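# Pour a ball from its gutter into the roofed box

## Task

Get the ball out of the gutter it sits in and into the box beside the same arm. The box has a roof and one open side. Moving, raising, rotating or tilting the box beyond a slight amount is a failure. Pouring the ball in is allowed. If the ball drops more than slightly below the table surfaces while no robot holds it, that is a failure. The ball stays in a gutter only while the gutter's open end is higher; with the handle pointing straight up, the ball rolls out. Arm feet in metres, facing in degrees counter-clockwise from +x: arm1 x=-1.78 y=+0.07 z=+0.90 facing -2; arm2 x=+0.00 y=+0.01 z=+0.86 facing +92; arm3 x=+1.78 y=-0.04 z=+0.91 facing -178. When finished, release and pull the arm away. The result only counts if it holds without a robot keeping it there.

## Robot and tools

Robots: three identical i2rt Big YAM arms named arm1, arm2 and arm3. Each has six revolute joints, a two-finger gripper and a wrist camera. They do not coordinate with each other. If one arm stops or lags, the others keep going. A hard squeeze between two arms fails the task and ends the run, and a hard collision may do the same. No state line reports arm-to-arm contact. Contact made through a carried or loose object does not count. Loose objects may occasionally get a short push from outside. Knocking or placing anything outside the work area is a failure.

Frame: a single scene frame, origin on the floor, +z up, lengths in metres. The hand is the midpoint between the fingertips. Its z axis runs along the fingers and its y axis is the opening direction. With joints 1 and 6 at 0 and the hand level and pointing forward, the wrist camera sits above the hand looking at the fingertips. Reach is about 1.0 m from the joint1 axis.

execute_actions(actions, cameras): actions is a list holding one action, or an empty list to get state and images only. An action is an object keyed by robot name. Each key holds {"joints": {...}}, and each arm has its own separate set. Joint values are absolute targets in radians, with gripper_m in metres. They are not offsets. Ranges, with the done tolerance in brackets:
- joint1_rad -2.879 to 2.879 (±0.045). Rotates the arm about its foot, positive counter-clockwise seen from above; at 0 the arm extends the way its foot faces.
- joint2_rad 0 to 3.141 (±0.14). Shoulder; at 0 the upper arm points back roughly horizontally, and increasing values lift it and then bring it forward.
- joint3_rad 0 to 3.019 (±0.09). Elbow; 0 means folded, and increasing values open it.
- joint4_rad -1.692 to 1.57 (±0.055). Hand pitch; positive tilts the fingers up.
- joint5_rad -1.57 to 1.57 (±0.03). Sideways hand swing; positive goes to the arm's right.
- joint6_rad -2.094 to 2.094 (±0.035). Hand roll; positive is clockwise seen from behind the hand.
- gripper_m 0 to 0.093 (±0.003). Fingertip gap; grip force is about 50–62 N per pad.
All listed motions start together. An action lasts at most 15 s. Joints run at different speeds, so the hand can take a wide path between postures. A joint or arm you leave out may still be pushing toward an earlier target. An unknown key or an out-of-range value rejects the whole call, and nothing moves. cameras is an optional list drawn from arm1_cam_wrist, arm2_cam_wrist, arm3_cam_wrist, cam_end_1, cam_end_2, cam_gap_1, cam_gap_2, cam_side, cam_top or "all". Omitting it, passing null or passing ["all"] returns every camera; [] returns none. The "pictures" line gives the order of the images. Example: {"arm1": {"joints": {"gripper_m": 0.05}}, "arm2": {"joints": {"joint1_rad": 0.3}}}.

wait(seconds): 0 to 10 s with no new commands; returns the same output as an empty action. zoom_image(camera, region): region is [x0,y0,x1,y1] in pixels of that camera's latest full image, with (0,0) at top-left and at most 504x504. read_manual(section="licences") returns licence text only. finished_scene(scene): ends scene 1 or 2 permanently and reports success. Replying without a tool call ends every remaining scene.

Reading results: joint_positions gives the current values. joint_status tells how each commanded motion ended:
- "off_target": stopped away from the target and may still be pushing.
- "contact_stop": the joint gave up its target and holds in place.
- "time_out": the joint holds in place, or it keeps a target limited to 0.375, 0.375, 0.113, 0.225, 0.075, 0.3 rad (joints 1–6) from where it is, keeps pushing, and moves on its own if the way clears. To relieve the push, command its reported position.
- "not_followed" with a "joint command not followed" line and a cause: a self- or arm-collision check blocked the arm's targets. The gripper part still runs. The blocked targets may be retried with each later action.
on_its_own lists uncommanded behaviour; "held at" is the held target, not the current position. A stop reported in one call cancels the later execute_actions, wait and finished_scene calls in that same reply. The collision check ignores fingers, gripper housings and wrist cameras, and can act too late. Arms do not stop on contact and can push hard. Very small target changes may not move a joint. A loaded joint sags.

Heat: sustained pushing or holding warms the motors. A MOTOR HOT line appears at 85 °C. At 100 °C an OVER-TEMPERATURE FAULT drops that arm, and its joint_status shows "limit_stop_at_motor_heat"; resend the targets afterwards. Some heat carries over to the next scene.

Cameras: calibration is given for OpenCV (fisheye wrist cameras, pinhole+radial room cameras). Actual poses may be off by about 2.3° and 9 mm. Wrist camera poses come from the joint readings and can be further off.

Strategy and cautions: the robot holds its last command while you think. Grab the gutter by its handle, keep the open end raised while carrying it, then tilt so the ball rolls into the box through its open side. Do not bump the box, and do not let the ball drop below table height. Then open the gripper, move the arm away and check before finishing.

Each tool is called as name([rows], argument=value, ...), one row to a line, values as JSON.

## Session

I'll start by looking at the current state and all camera images.

execute_actions(actions=[])

Scene clock: 0.00 s.
arm1.joint_positions: joint1_rad=+0.523 joint2_rad=+0.432 joint3_rad=+1.439 joint4_rad=-1.209 joint5_rad=-0.140 joint6_rad=-0.695 gripper_m=+0.094
arm1.joint_status: not commanded
arm1.hand: x=-1.6664 y=+0.1645 z=+1.5254 quat_wxyz=(-0.635, +0.470, -0.613, +0.017) (m; scene frame)
arm2.joint_positions: joint1_rad=+0.820 joint2_rad=+0.619 joint3_rad=+1.421 joint4_rad=-1.328 joint5_rad=+0.122 joint6_rad=+0.776 gripper_m=+0.095
arm2.joint_status: not commanded
arm2.hand: x=-0.1662 y=+0.1801 z=+1.4181 quat_wxyz=(-0.043, +0.617, -0.610, -0.495) (m; scene frame)
arm3.joint_positions: joint1_rad=+0.153 joint2_rad=+0.335 joint3_rad=+1.586 joint4_rad=-1.295 joint5_rad=-0.195 joint6_rad=+0.241 gripper_m=+0.095
arm3.joint_status: not commanded
arm3.hand: x=+1.7398 y=-0.0826 z=+1.5761 quat_wxyz=(-0.212, -0.720, -0.049, +0.659) (m; scene frame)
pictures: arm1_cam_wrist, arm2_cam_wrist, arm3_cam_wrist, cam_end_1, cam_end_2, cam_gap_1, cam_gap_2, cam_side, cam_top
Images, in order (width x height): arm1_cam_wrist 616x616, arm2_cam_wrist 616x616, arm3_cam_wrist 616x616, cam_end_1 504x504, cam_end_2 504x504, cam_gap_1 504x504, cam_gap_2 504x504, cam_side 504x504, cam_top 504x504.

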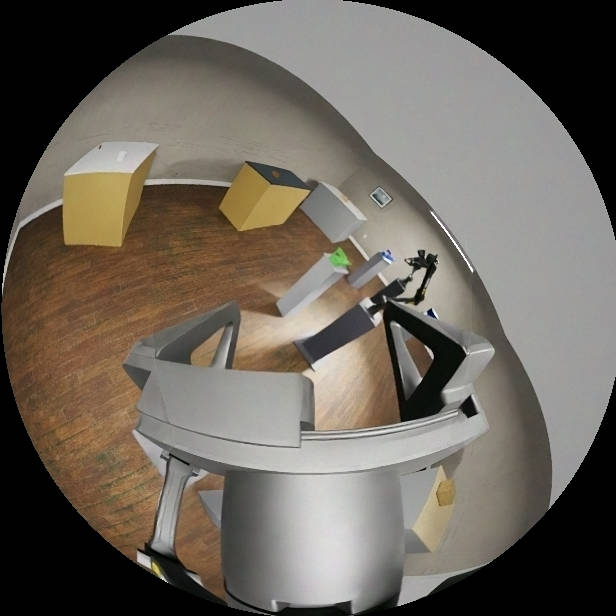

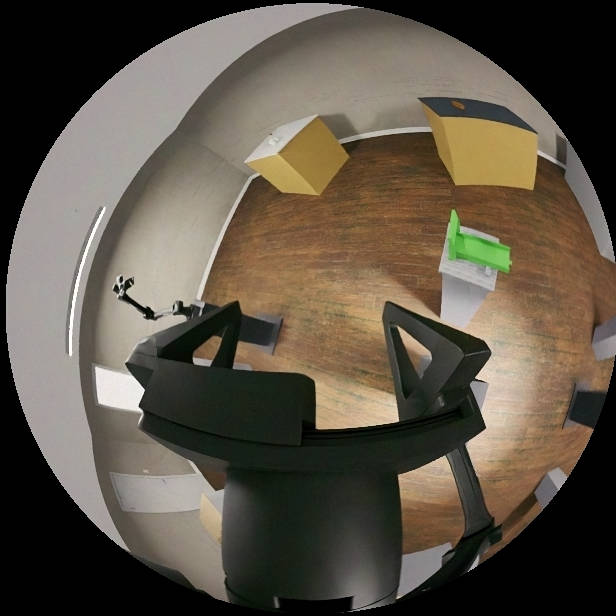

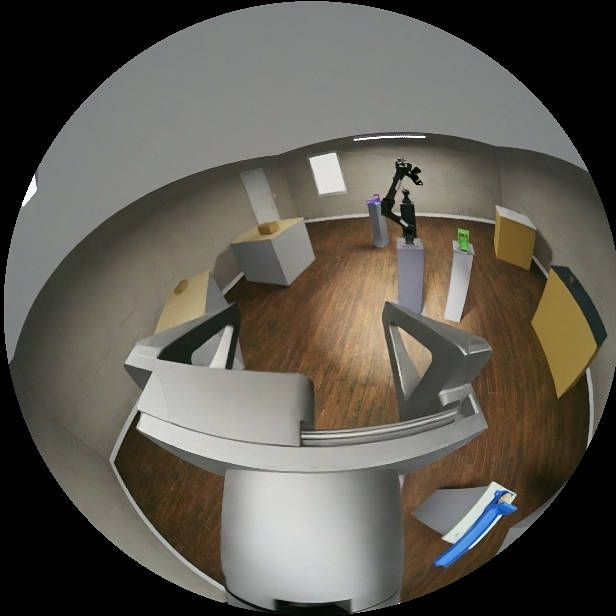

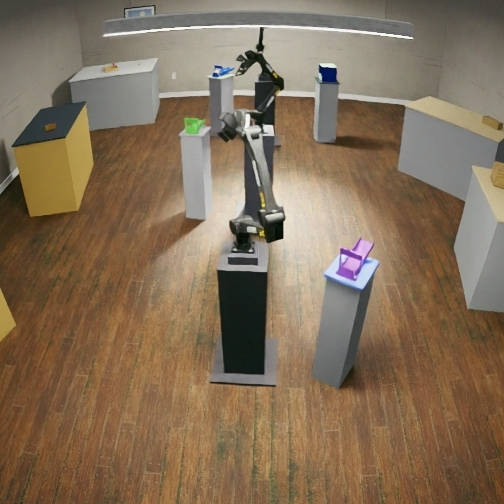

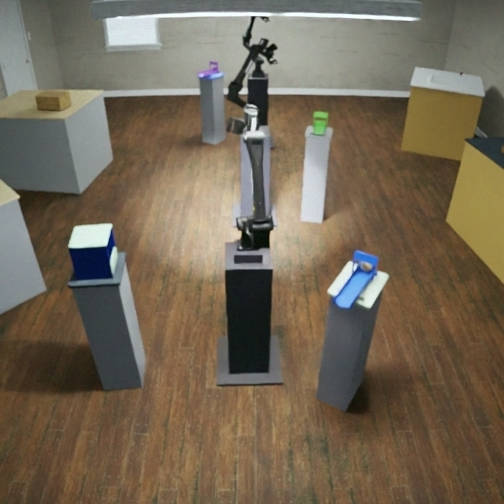

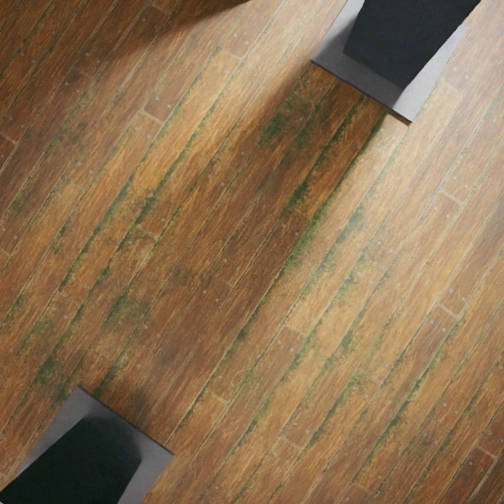

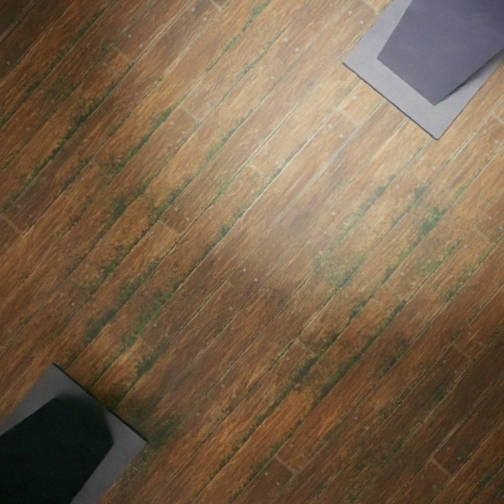

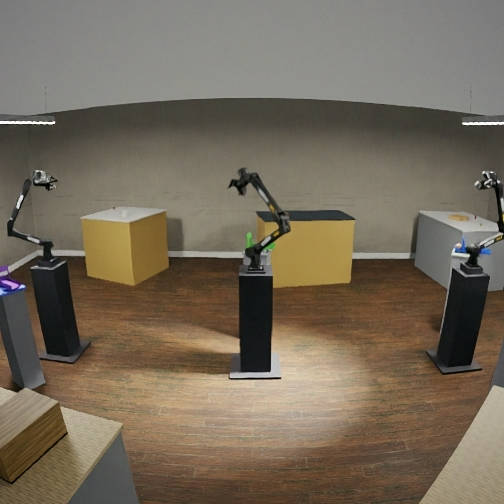

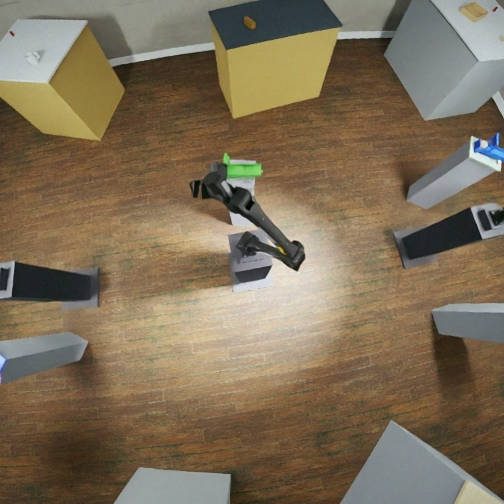

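zoom_image(camera="cam_end_2", region=[300, 230, 420, 330])

zoom_image(camera="cam_end_2", region=[40, 200, 160, 310])

zoom_image(camera="arm3_cam_wrist", region=[400, 460, 540, 590])

zoom_image(camera="cam_end_1", region=[300, 220, 400, 310])

Region (300, 230, 420, 330) of cam_end_2's 504x504 image, scaled by 4.200, with more detail than that image has.

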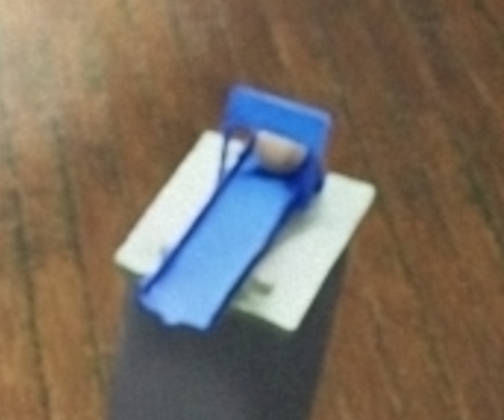

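Region (40, 200, 160, 310) of cam_end_2's 504x504 image, scaled by 4.200, with more detail than that image has; it fills the top 462 rows of this view, and the rest is white.

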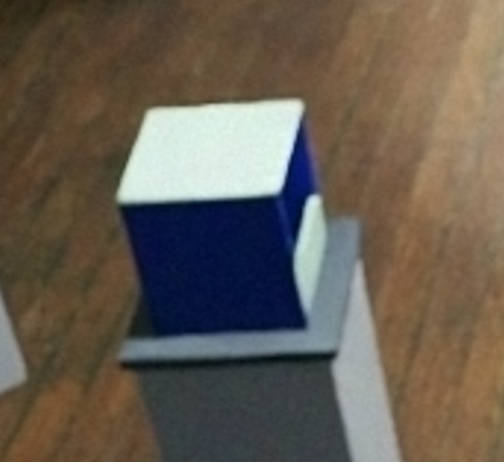

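Region (400, 460, 540, 590) of arm3_cam_wrist's 616x616 image, scaled by 3.600, with more detail than that image has; it fills the top 468 rows of this view, and the rest is white.

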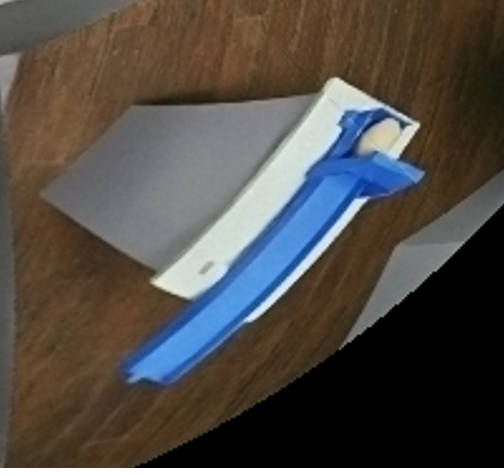

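Region (300, 220, 400, 310) of cam_end_1's 504x504 image, scaled by 5.040, with more detail than that image has; it fills the top 454 rows of this view, and the rest is white.

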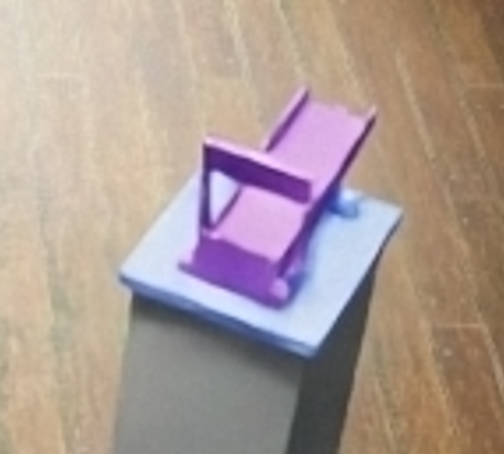

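zoom_image(camera="cam_side", region=[424, 210, 504, 290])

zoom_image(camera="cam_top", region=[404, 110, 504, 210])

zoom_image(camera="cam_end_1", region=[170, 40, 370, 160])

zoom_image(camera="arm2_cam_wrist", region=[420, 190, 540, 310])

Region (424, 210, 504, 290) of cam_side's 504x504 image, scaled by 6.300, with more detail than that image has.

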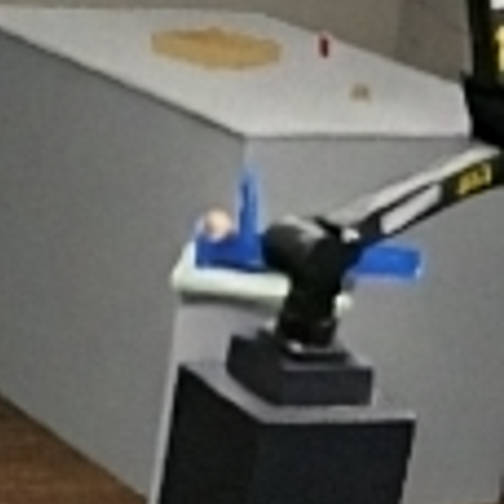

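Region (404, 110, 504, 210) of cam_top's 504x504 image, scaled by 5.040, with more detail than that image has.

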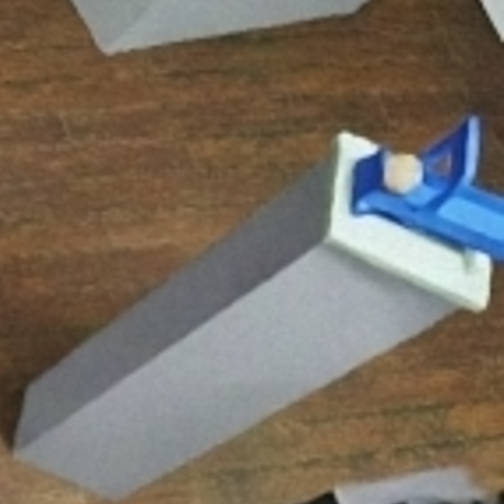

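Region (170, 40, 370, 160) of cam_end_1's 504x504 image, scaled by 2.520, with more detail than that image has; it fills the top 302 rows of this view, and the rest is white.

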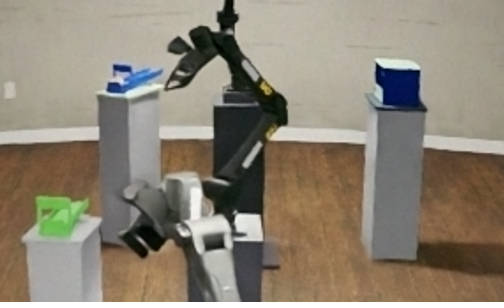

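Region (420, 190, 540, 310) of arm2_cam_wrist's 616x616 image, scaled by 4.200, with more detail than that image has.

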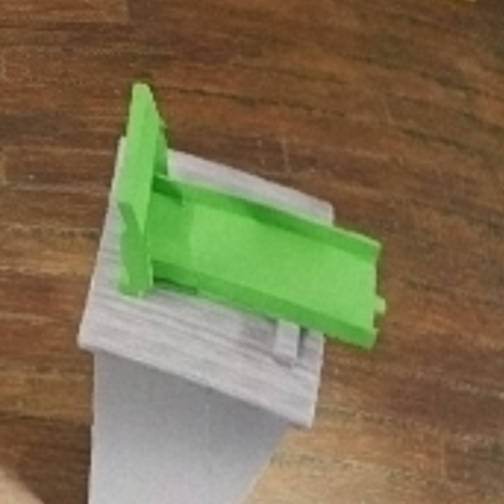

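zoom_image(camera="cam_end_2", region=[50, 210, 250, 410])

zoom_image(camera="cam_end_2", region=[210, 230, 410, 430])

Region (50, 210, 250, 410) of cam_end_2's 504x504 image, scaled by 2.520, with more detail than that image has.

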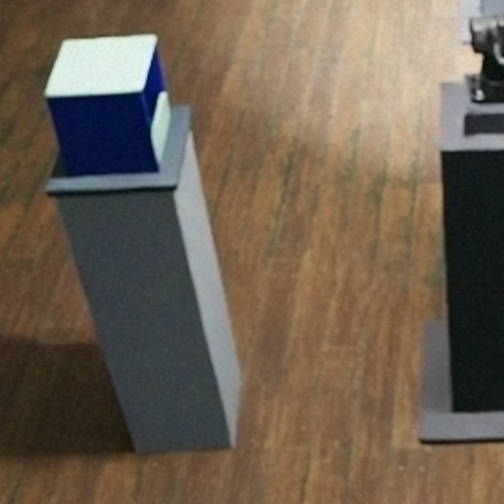

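Region (210, 230, 410, 430) of cam_end_2's 504x504 image, scaled by 2.520, with more detail than that image has.

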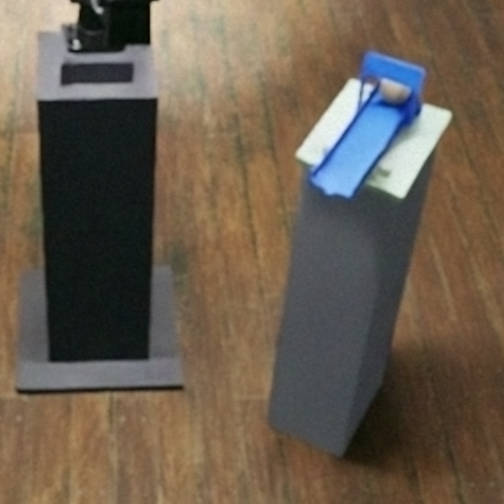

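execute_actions([
  {"arm3": {"joints": {"joint1_rad": -1.80, "joint2_rad": 1.958, "joint3_rad": 1.971, "joint4_rad": -1.584, "joint5_rad": 0.0, "joint6_rad": -1.26, "gripper_m": 0.093}}},
], cameras=["arm3_cam_wrist", "cam_end_2", "cam_side", "cam_top"])

Scene clock: 90.63 s.
arm1.joint_positions: joint1_rad=+0.523 joint2_rad=+0.432 joint3_rad=+1.439 joint4_rad=-1.209 joint5_rad=-0.140 joint6_rad=-0.695 gripper_m=+0.094
arm1.joint_status: not commanded
arm1.hand: x=-1.6664 y=+0.1645 z=+1.5254 quat_wxyz=(-0.635, +0.470, -0.613, +0.017) (m; scene frame)
arm2.joint_positions: joint1_rad=+0.820 joint2_rad=+0.619 joint3_rad=+1.421 joint4_rad=-1.328 joint5_rad=+0.122 joint6_rad=+0.776 gripper_m=+0.095
arm2.joint_status: not commanded
arm2.hand: x=-0.1662 y=+0.1801 z=+1.4181 quat_wxyz=(-0.043, +0.617, -0.610, -0.495) (m; scene frame)
arm3.joint_positions: joint1_rad=-1.798 joint2_rad=+1.968 joint3_rad=+1.955 joint4_rad=-1.576 joint5_rad=+0.002 joint6_rad=-1.249 gripper_m=+0.093
arm3.joint_status: all done
arm3.hand: x=+1.8997 y=+0.5580 z=+1.1107 quat_wxyz=(-0.007, -0.967, +0.256, +0.000) (m; scene frame)
pictures: arm3_cam_wrist, cam_end_2, cam_side, cam_top
camera_calibration (this result's frames):
arm3_cam_wrist: T_world_to_cam=[[0.49322, 0.869901, 0.00238289, -1.4257], [0.712949, -0.405797, 0.571867, -1.76018], [0.498435, -0.280358, -0.820343, 0.244207], [0, 0, 0, 1]] pos_world=[1.83638, 0.594408, 1.21032]
Images, in order (width x height): arm3_cam_wrist 616x616, cam_end_2 504x504, cam_side 504x504, cam_top 504x504.

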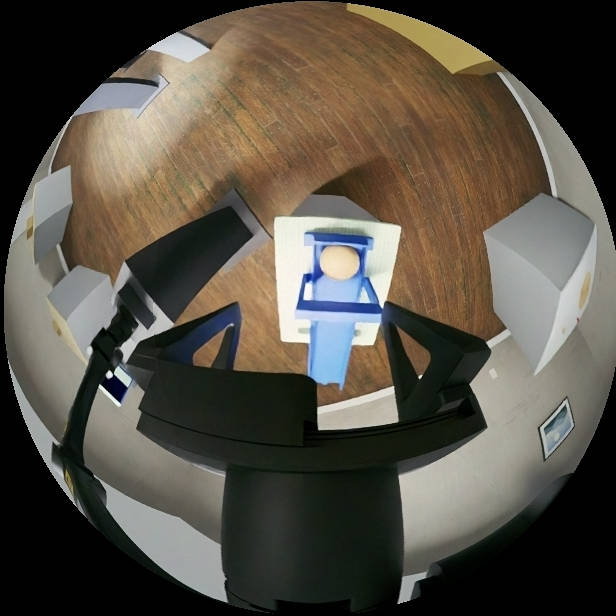

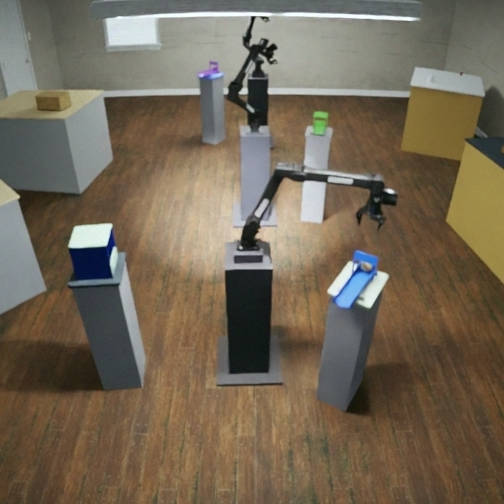

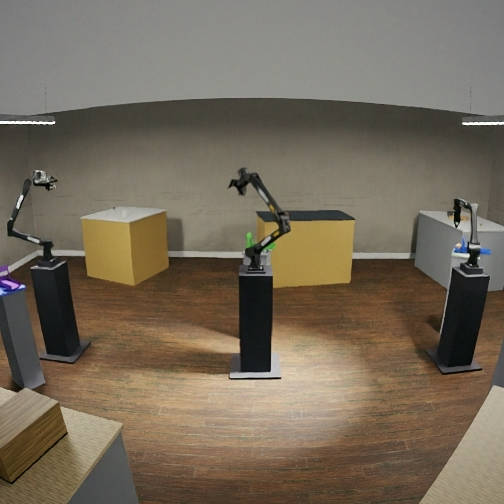

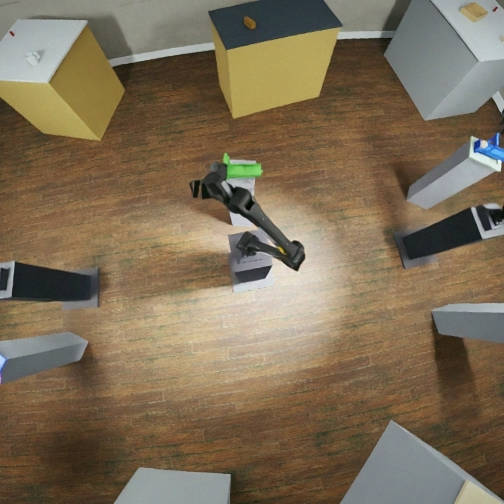

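zoom_image(camera="arm3_cam_wrist", region=[250, 190, 430, 400])

zoom_image(camera="cam_end_2", region=[290, 160, 440, 320])

Region (250, 190, 430, 400) of arm3_cam_wrist's 616x616 image, scaled by 2.400, with more detail than that image has; it fills the left 432 columns of this view, and the rest is white.

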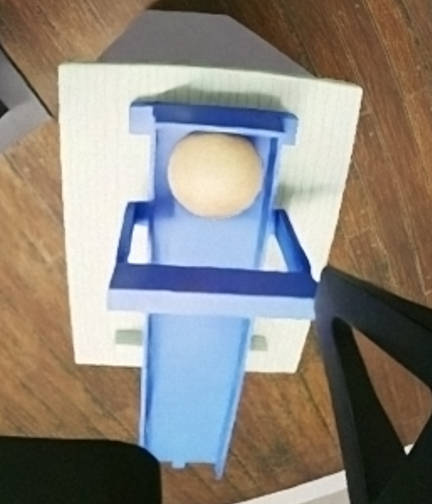

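Region (290, 160, 440, 320) of cam_end_2's 504x504 image, scaled by 3.150, with more detail than that image has; it fills the left 472 columns of this view, and the rest is white.

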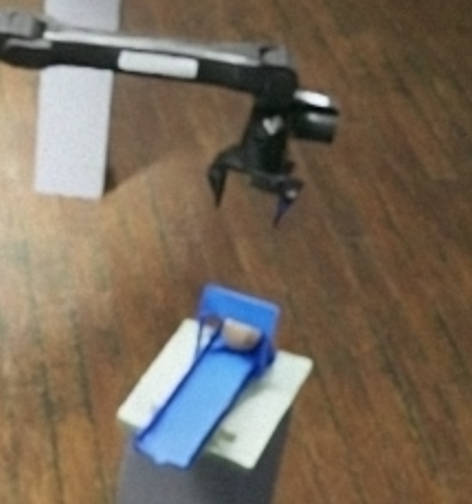

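zoom_image(camera="cam_side", region=[424, 190, 504, 280])

zoom_image(camera="arm3_cam_wrist", region=[40, 260, 180, 420])

Region (424, 190, 504, 280) of cam_side's 504x504 image, scaled by 5.600, with more detail than that image has.

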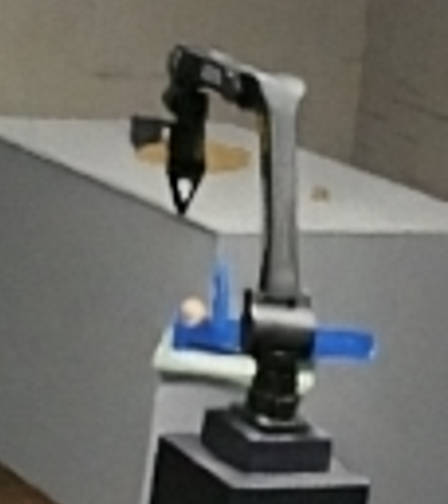

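Region (40, 260, 180, 420) of arm3_cam_wrist's 616x616 image, scaled by 3.150, with more detail than that image has; it fills the left 441 columns of this view, and the rest is white.

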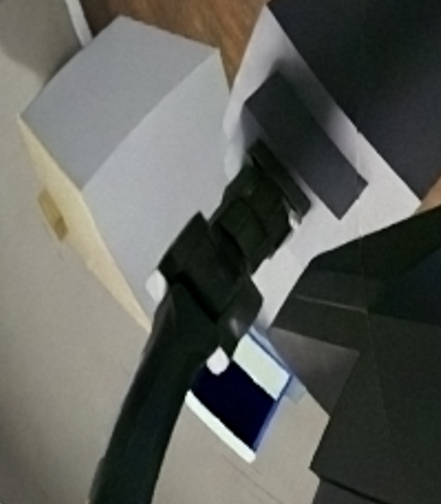

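execute_actions([
  {"arm3": {"joints": {"joint1_rad": -1.865, "joint2_rad": 2.027, "joint3_rad": 1.922, "joint4_rad": -1.495, "joint5_rad": 0.17, "joint6_rad": 0.25, "gripper_m": 0.093}}},
], cameras=["arm3_cam_wrist", "cam_end_2", "cam_side"])

Scene clock: 167.47 s.
arm1.joint_positions: joint1_rad=+0.523 joint2_rad=+0.432 joint3_rad=+1.439 joint4_rad=-1.209 joint5_rad=-0.140 joint6_rad=-0.695 gripper_m=+0.094
arm1.joint_status: not commanded
arm1.hand: x=-1.6664 y=+0.1645 z=+1.5254 quat_wxyz=(-0.635, +0.470, -0.613, +0.017) (m; scene frame)
arm2.joint_positions: joint1_rad=+0.820 joint2_rad=+0.619 joint3_rad=+1.421 joint4_rad=-1.328 joint5_rad=+0.122 joint6_rad=+0.776 gripper_m=+0.095
arm2.joint_status: not commanded
arm2.hand: x=-0.1662 y=+0.1801 z=+1.4181 quat_wxyz=(-0.043, +0.617, -0.610, -0.495) (m; scene frame)
arm3.joint_positions: joint1_rad=-1.874 joint2_rad=+2.011 joint3_rad=+1.928 joint4_rad=-1.505 joint5_rad=+0.168 joint6_rad=+0.239 gripper_m=+0.093
arm3.joint_status: all done
arm3.hand: x=+1.9753 y=+0.5522 z=+1.0773 quat_wxyz=(+0.053, -0.504, +0.860, -0.063) (m; scene frame)
pictures: arm3_cam_wrist, cam_end_2, cam_side
camera_calibration (this result's frames):
arm3_cam_wrist: T_world_to_cam=[[0.858489, -0.481483, 0.176554, -1.62081], [-0.49373, -0.6829, 0.538403, 0.775325], [-0.138663, -0.549383, -0.823985, 1.58845], [0, 0, 0, 1]] pos_world=[1.99451, 0.621744, 1.17758]
Images, in order (width x height): arm3_cam_wrist 616x616, cam_end_2 504x504, cam_side 504x504.

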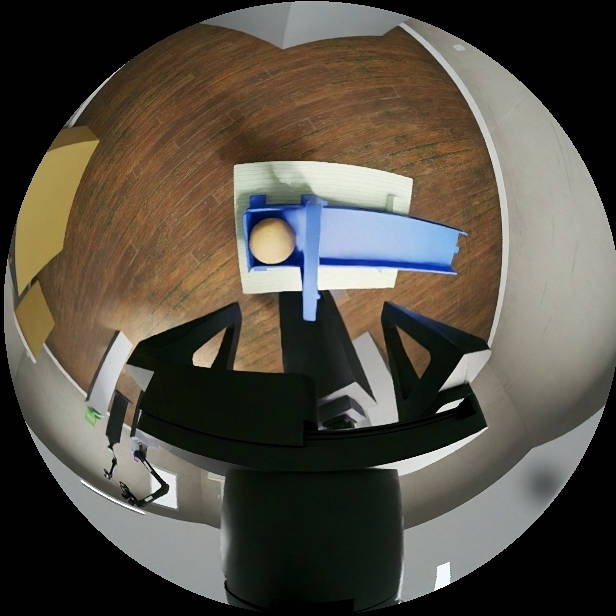

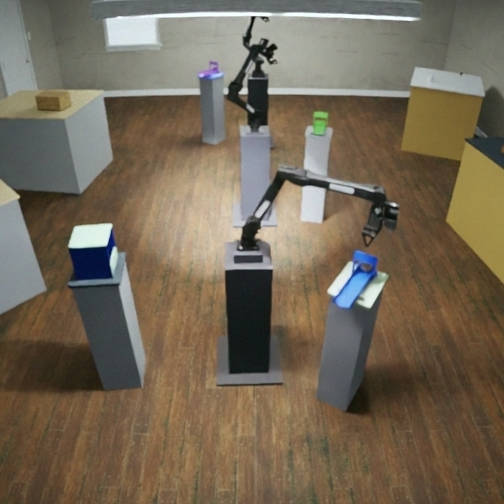

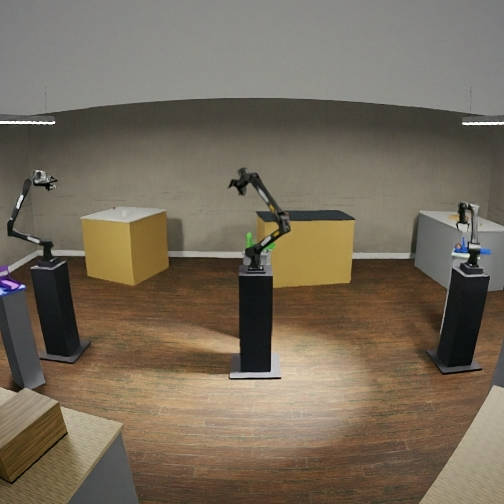

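zoom_image(camera="arm3_cam_wrist", region=[210, 150, 480, 350])

zoom_image(camera="cam_side", region=[434, 195, 504, 270])

Region (210, 150, 480, 350) of arm3_cam_wrist's 616x616 image, scaled by 1.867, with more detail than that image has; it fills the top 373 rows of this view, and the rest is white.

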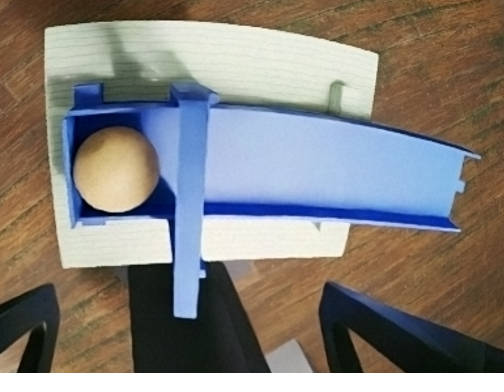

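Region (434, 195, 504, 270) of cam_side's 504x504 image, scaled by 6.720, with more detail than that image has; it fills the left 470 columns of this view, and the rest is white.

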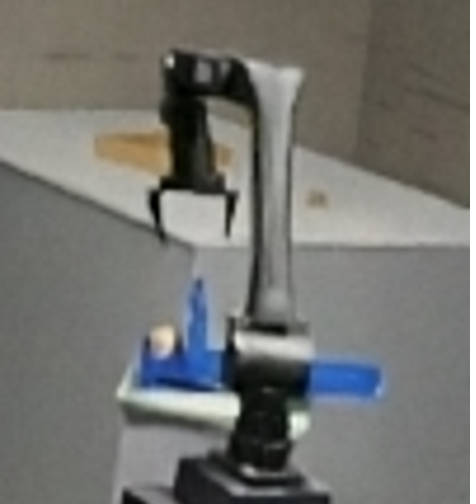

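execute_actions([
  {"arm3": {"joints": {"joint1_rad": -1.892, "joint2_rad": 2.058, "joint3_rad": 1.784, "joint4_rad": -1.33, "joint5_rad": 0.17, "joint6_rad": 0.25, "gripper_m": 0.093}}},
], cameras=["arm3_cam_wrist", "cam_end_2", "cam_side"])

Scene clock: 194.37 s.
arm1.joint_positions: joint1_rad=+0.523 joint2_rad=+0.432 joint3_rad=+1.439 joint4_rad=-1.209 joint5_rad=-0.140 joint6_rad=-0.695 gripper_m=+0.094
arm1.joint_status: not commanded
arm1.hand: x=-1.6664 y=+0.1645 z=+1.5254 quat_wxyz=(-0.635, +0.470, -0.613, +0.017) (m; scene frame)
arm2.joint_positions: joint1_rad=+0.820 joint2_rad=+0.619 joint3_rad=+1.421 joint4_rad=-1.328 joint5_rad=+0.122 joint6_rad=+0.776 gripper_m=+0.095
arm2.joint_status: not commanded
arm2.hand: x=-0.1662 y=+0.1801 z=+1.4181 quat_wxyz=(-0.043, +0.617, -0.610, -0.495) (m; scene frame)
arm3.joint_positions: joint1_rad=-1.883 joint2_rad=+2.049 joint3_rad=+1.787 joint4_rad=-1.339 joint5_rad=+0.168 joint6_rad=+0.240 gripper_m=+0.093
arm3.joint_status: all done
arm3.hand: x=+1.9796 y=+0.5475 z=+1.0008 quat_wxyz=(+0.047, -0.501, +0.862, -0.068) (m; scene frame)
pictures: arm3_cam_wrist, cam_end_2, cam_side
camera_calibration (this result's frames):
arm3_cam_wrist: T_world_to_cam=[[0.854613, -0.487113, 0.179882, -1.60576], [-0.497972, -0.670634, 0.549795, 0.805675], [-0.147178, -0.559438, -0.815701, 1.53757], [0, 0, 0, 1]] pos_world=[1.9998, 0.6183, 1.10009]
Images, in order (width x height): arm3_cam_wrist 616x616, cam_end_2 504x504, cam_side 504x504.

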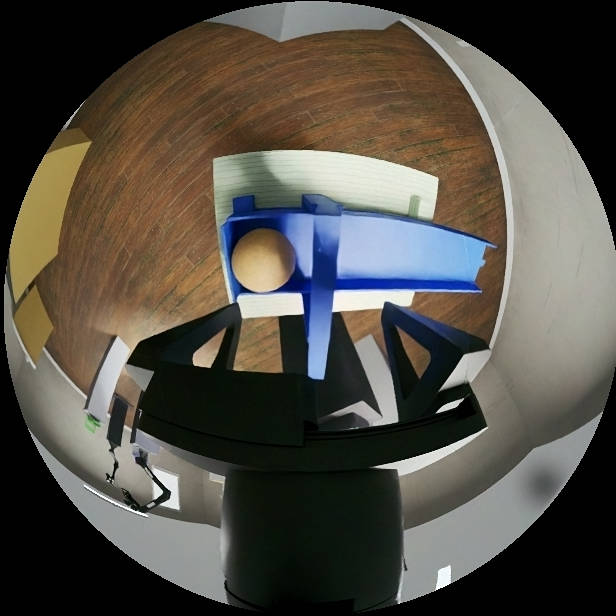

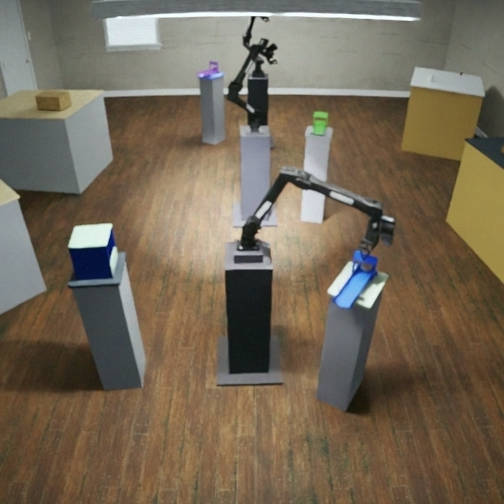

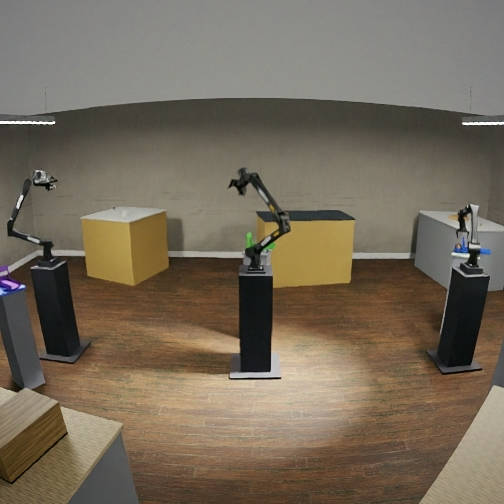

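zoom_image(camera="cam_end_2", region=[320, 200, 420, 310])

zoom_image(camera="cam_side", region=[439, 200, 504, 270])

zoom_image(camera="arm3_cam_wrist", region=[200, 150, 450, 400])

Region (320, 200, 420, 310) of cam_end_2's 504x504 image, scaled by 4.582, with more detail than that image has; it fills the left 458 columns of this view, and the rest is white.

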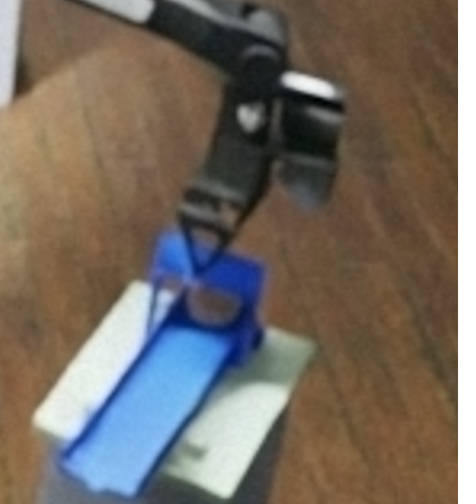

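Region (439, 200, 504, 270) of cam_side's 504x504 image, scaled by 7.200, with more detail than that image has; it fills the left 468 columns of this view, and the rest is white.

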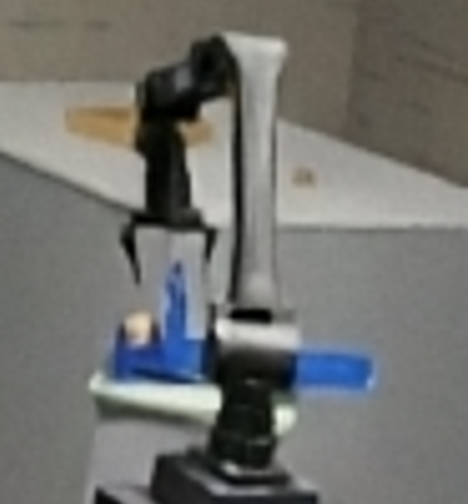

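Region (200, 150, 450, 400) of arm3_cam_wrist's 616x616 image, scaled by 2.016, with more detail than that image has.

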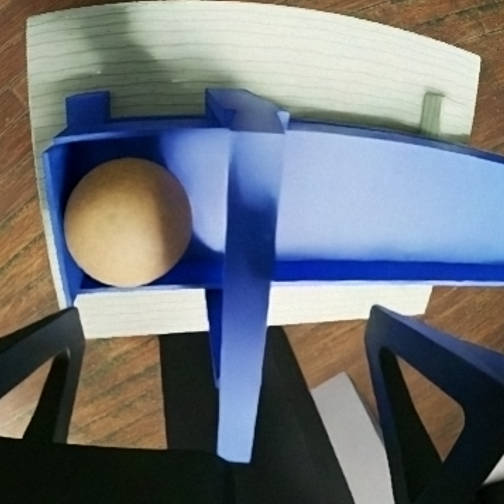

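execute_actions([
  {"arm3": {"joints": {"joint1_rad": -1.906, "joint2_rad": 2.072, "joint3_rad": 1.746, "joint4_rad": -1.28, "joint5_rad": 0.17, "joint6_rad": 0.28, "gripper_m": 0.06}}},
], cameras=["arm3_cam_wrist", "cam_end_2", "cam_side"])

Scene clock: 209.37 s.
arm1.joint_positions: joint1_rad=+0.523 joint2_rad=+0.432 joint3_rad=+1.439 joint4_rad=-1.209 joint5_rad=-0.140 joint6_rad=-0.695 gripper_m=+0.094
arm1.joint_status: not commanded
arm1.hand: x=-1.6664 y=+0.1645 z=+1.5254 quat_wxyz=(-0.635, +0.470, -0.613, +0.017) (m; scene frame)
arm2.joint_positions: joint1_rad=+0.820 joint2_rad=+0.619 joint3_rad=+1.421 joint4_rad=-1.328 joint5_rad=+0.122 joint6_rad=+0.776 gripper_m=+0.095
arm2.joint_status: not commanded
arm2.hand: x=-0.1662 y=+0.1801 z=+1.4181 quat_wxyz=(-0.043, +0.617, -0.610, -0.495) (m; scene frame)
arm3.joint_positions: joint1_rad=-1.899 joint2_rad=+2.050 joint3_rad=+1.754 joint4_rad=-1.290 joint5_rad=+0.168 joint6_rad=+0.269 gripper_m=+0.060
arm3.joint_status: all done
arm3.hand: x=+1.9892 y=+0.5446 z=+0.9880 quat_wxyz=(+0.053, -0.480, +0.873, -0.062) (m; scene frame)
pictures: arm3_cam_wrist, cam_end_2, cam_side
camera_calibration (this result's frames):
arm3_cam_wrist: T_world_to_cam=[[0.830231, -0.529111, 0.175379, -1.53731], [-0.531743, -0.657374, 0.533956, 0.891151], [-0.167232, -0.536563, -0.827123, 1.56565], [0, 0, 0, 1]] pos_world=[2.01201, 0.612483, 1.08877]
Images, in order (width x height): arm3_cam_wrist 616x616, cam_end_2 504x504, cam_side 504x504.

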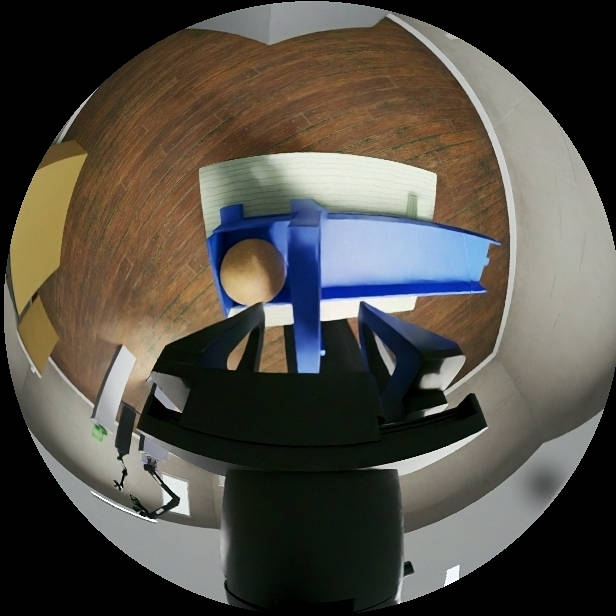

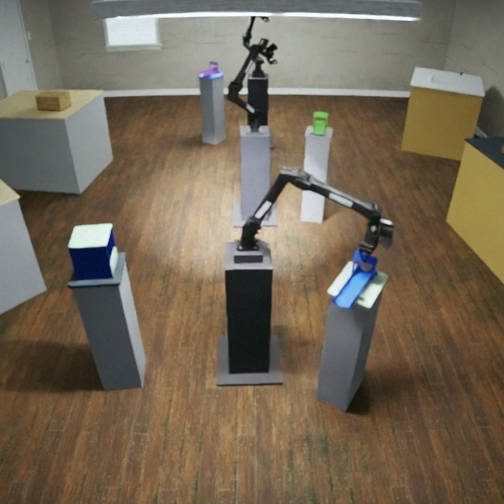

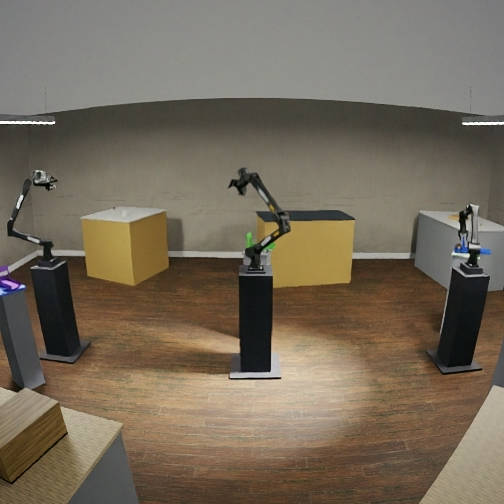

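execute_actions([
  {"arm3": {"joints": {"joint1_rad": -1.902, "joint2_rad": 2.06, "joint3_rad": 1.72, "joint4_rad": -1.258, "joint5_rad": 0.17, "joint6_rad": 0.27, "gripper_m": 0.035}}},
], cameras=["arm3_cam_wrist", "cam_end_2", "cam_side"])

zoom_image(camera="cam_end_2", region=[320, 200, 420, 310])

zoom_image(camera="cam_side", region=[439, 200, 504, 270])

Scene clock: 214.30 s.
arm1.joint_positions: joint1_rad=+0.523 joint2_rad=+0.432 joint3_rad=+1.439 joint4_rad=-1.209 joint5_rad=-0.140 joint6_rad=-0.695 gripper_m=+0.094
arm1.joint_status: not commanded
arm1.hand: x=-1.6664 y=+0.1645 z=+1.5254 quat_wxyz=(-0.635, +0.470, -0.613, +0.017) (m; scene frame)
arm2.joint_positions: joint1_rad=+0.820 joint2_rad=+0.619 joint3_rad=+1.421 joint4_rad=-1.328 joint5_rad=+0.122 joint6_rad=+0.776 gripper_m=+0.095
arm2.joint_status: not commanded
arm2.hand: x=-0.1662 y=+0.1801 z=+1.4181 quat_wxyz=(-0.043, +0.617, -0.610, -0.495) (m; scene frame)
arm3.joint_positions: joint1_rad=-1.899 joint2_rad=+2.050 joint3_rad=+1.728 joint4_rad=-1.267 joint5_rad=+0.168 joint6_rad=+0.270 gripper_m=+0.035
arm3.joint_status: all done
arm3.hand: x=+1.9881 y=+0.5410 z=+0.9786 quat_wxyz=(+0.052, -0.480, +0.873, -0.064) (m; scene frame)
pictures: arm3_cam_wrist, cam_end_2, cam_side
camera_calibration (this result's frames):
arm3_cam_wrist: T_world_to_cam=[[0.830213, -0.528844, 0.176269, -1.5376], [-0.531454, -0.655456, 0.536595, 0.888995], [-0.168238, -0.539167, -0.825224, 1.55725], [0, 0, 0, 1]] pos_world=[2.01098, 0.609168, 1.07909]
Images, in order (width x height): arm3_cam_wrist 616x616, cam_end_2 504x504, cam_side 504x504.

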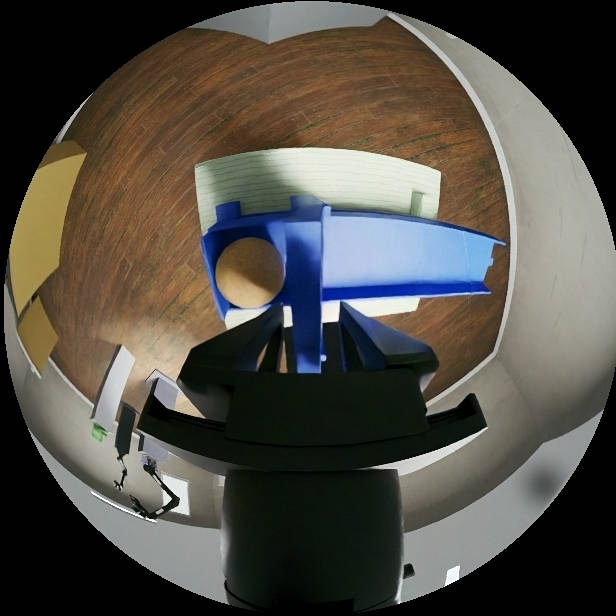

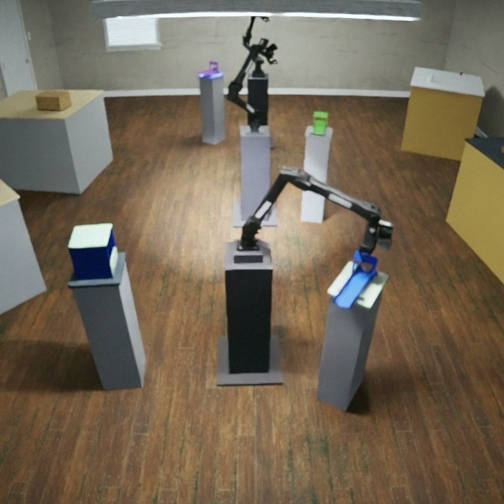

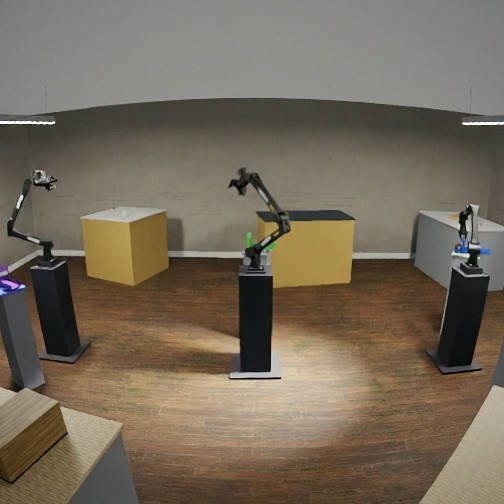

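Region (320, 200, 420, 310) of cam_end_2's 504x504 image, scaled by 4.582, with more detail than that image has; it fills the left 458 columns of this view, and the rest is white.

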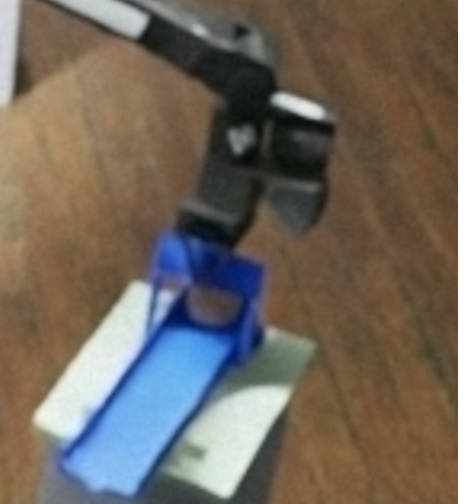

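Region (439, 200, 504, 270) of cam_side's 504x504 image, scaled by 7.200, with more detail than that image has; it fills the left 468 columns of this view, and the rest is white.

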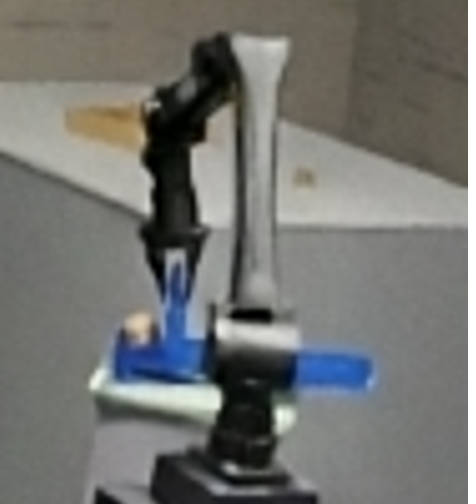

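execute_actions([
  {"arm3": {"joints": {"gripper_m": 0.0}}},
], cameras=["arm3_cam_wrist", "cam_end_2"])

Scene clock: 217.37 s.
arm1.joint_positions: joint1_rad=+0.523 joint2_rad=+0.432 joint3_rad=+1.439 joint4_rad=-1.209 joint5_rad=-0.140 joint6_rad=-0.695 gripper_m=+0.094
arm1.joint_status: not commanded
arm1.hand: x=-1.6664 y=+0.1645 z=+1.5254 quat_wxyz=(-0.635, +0.470, -0.613, +0.017) (m; scene frame)
arm2.joint_positions: joint1_rad=+0.820 joint2_rad=+0.619 joint3_rad=+1.421 joint4_rad=-1.328 joint5_rad=+0.122 joint6_rad=+0.776 gripper_m=+0.095
arm2.joint_status: not commanded
arm2.hand: x=-0.1662 y=+0.1801 z=+1.4181 quat_wxyz=(-0.043, +0.617, -0.610, -0.495) (m; scene frame)
arm3.joint_positions: joint1_rad=-1.898 joint2_rad=+2.047 joint3_rad=+1.728 joint4_rad=-1.267 joint5_rad=+0.184 joint6_rad=+0.267 gripper_m=+0.012
arm3.joint_status: gripper_m off_target (ended at +0.012, target +0.000)
arm3.hand: x=+1.9898 y=+0.5409 z=+0.9811 quat_wxyz=(+0.059, -0.481, +0.872, -0.068) (m; scene frame)
pictures: arm3_cam_wrist, cam_end_2
camera_calibration (this result's frames):
arm3_cam_wrist: T_world_to_cam=[[0.829358, -0.525394, 0.190072, -1.55326], [-0.537407, -0.657082, 0.528618, 0.909088], [-0.15284, -0.540559, -0.827306, 1.53172], [0, 0, 0, 1]] pos_world=[2.01087, 0.609256, 1.08187]
Images, in order (width x height): arm3_cam_wrist 616x616, cam_end_2 504x504.

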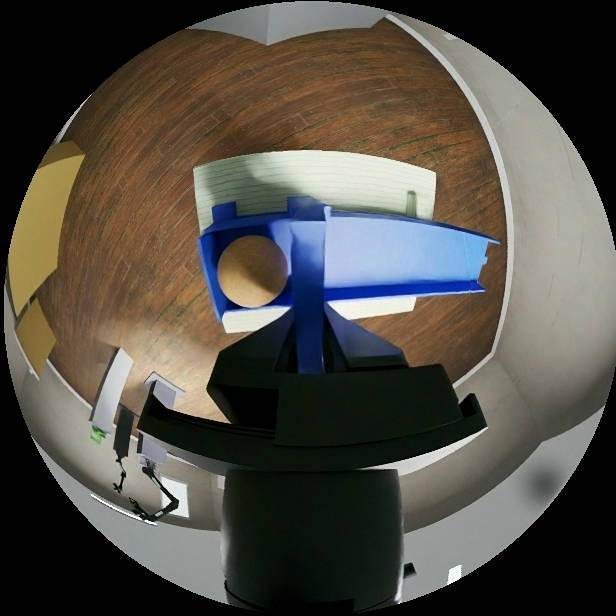

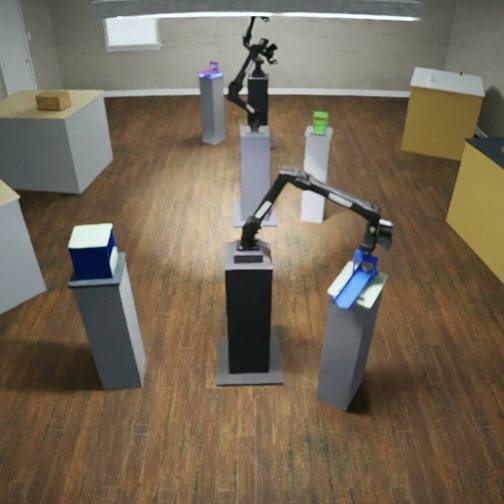

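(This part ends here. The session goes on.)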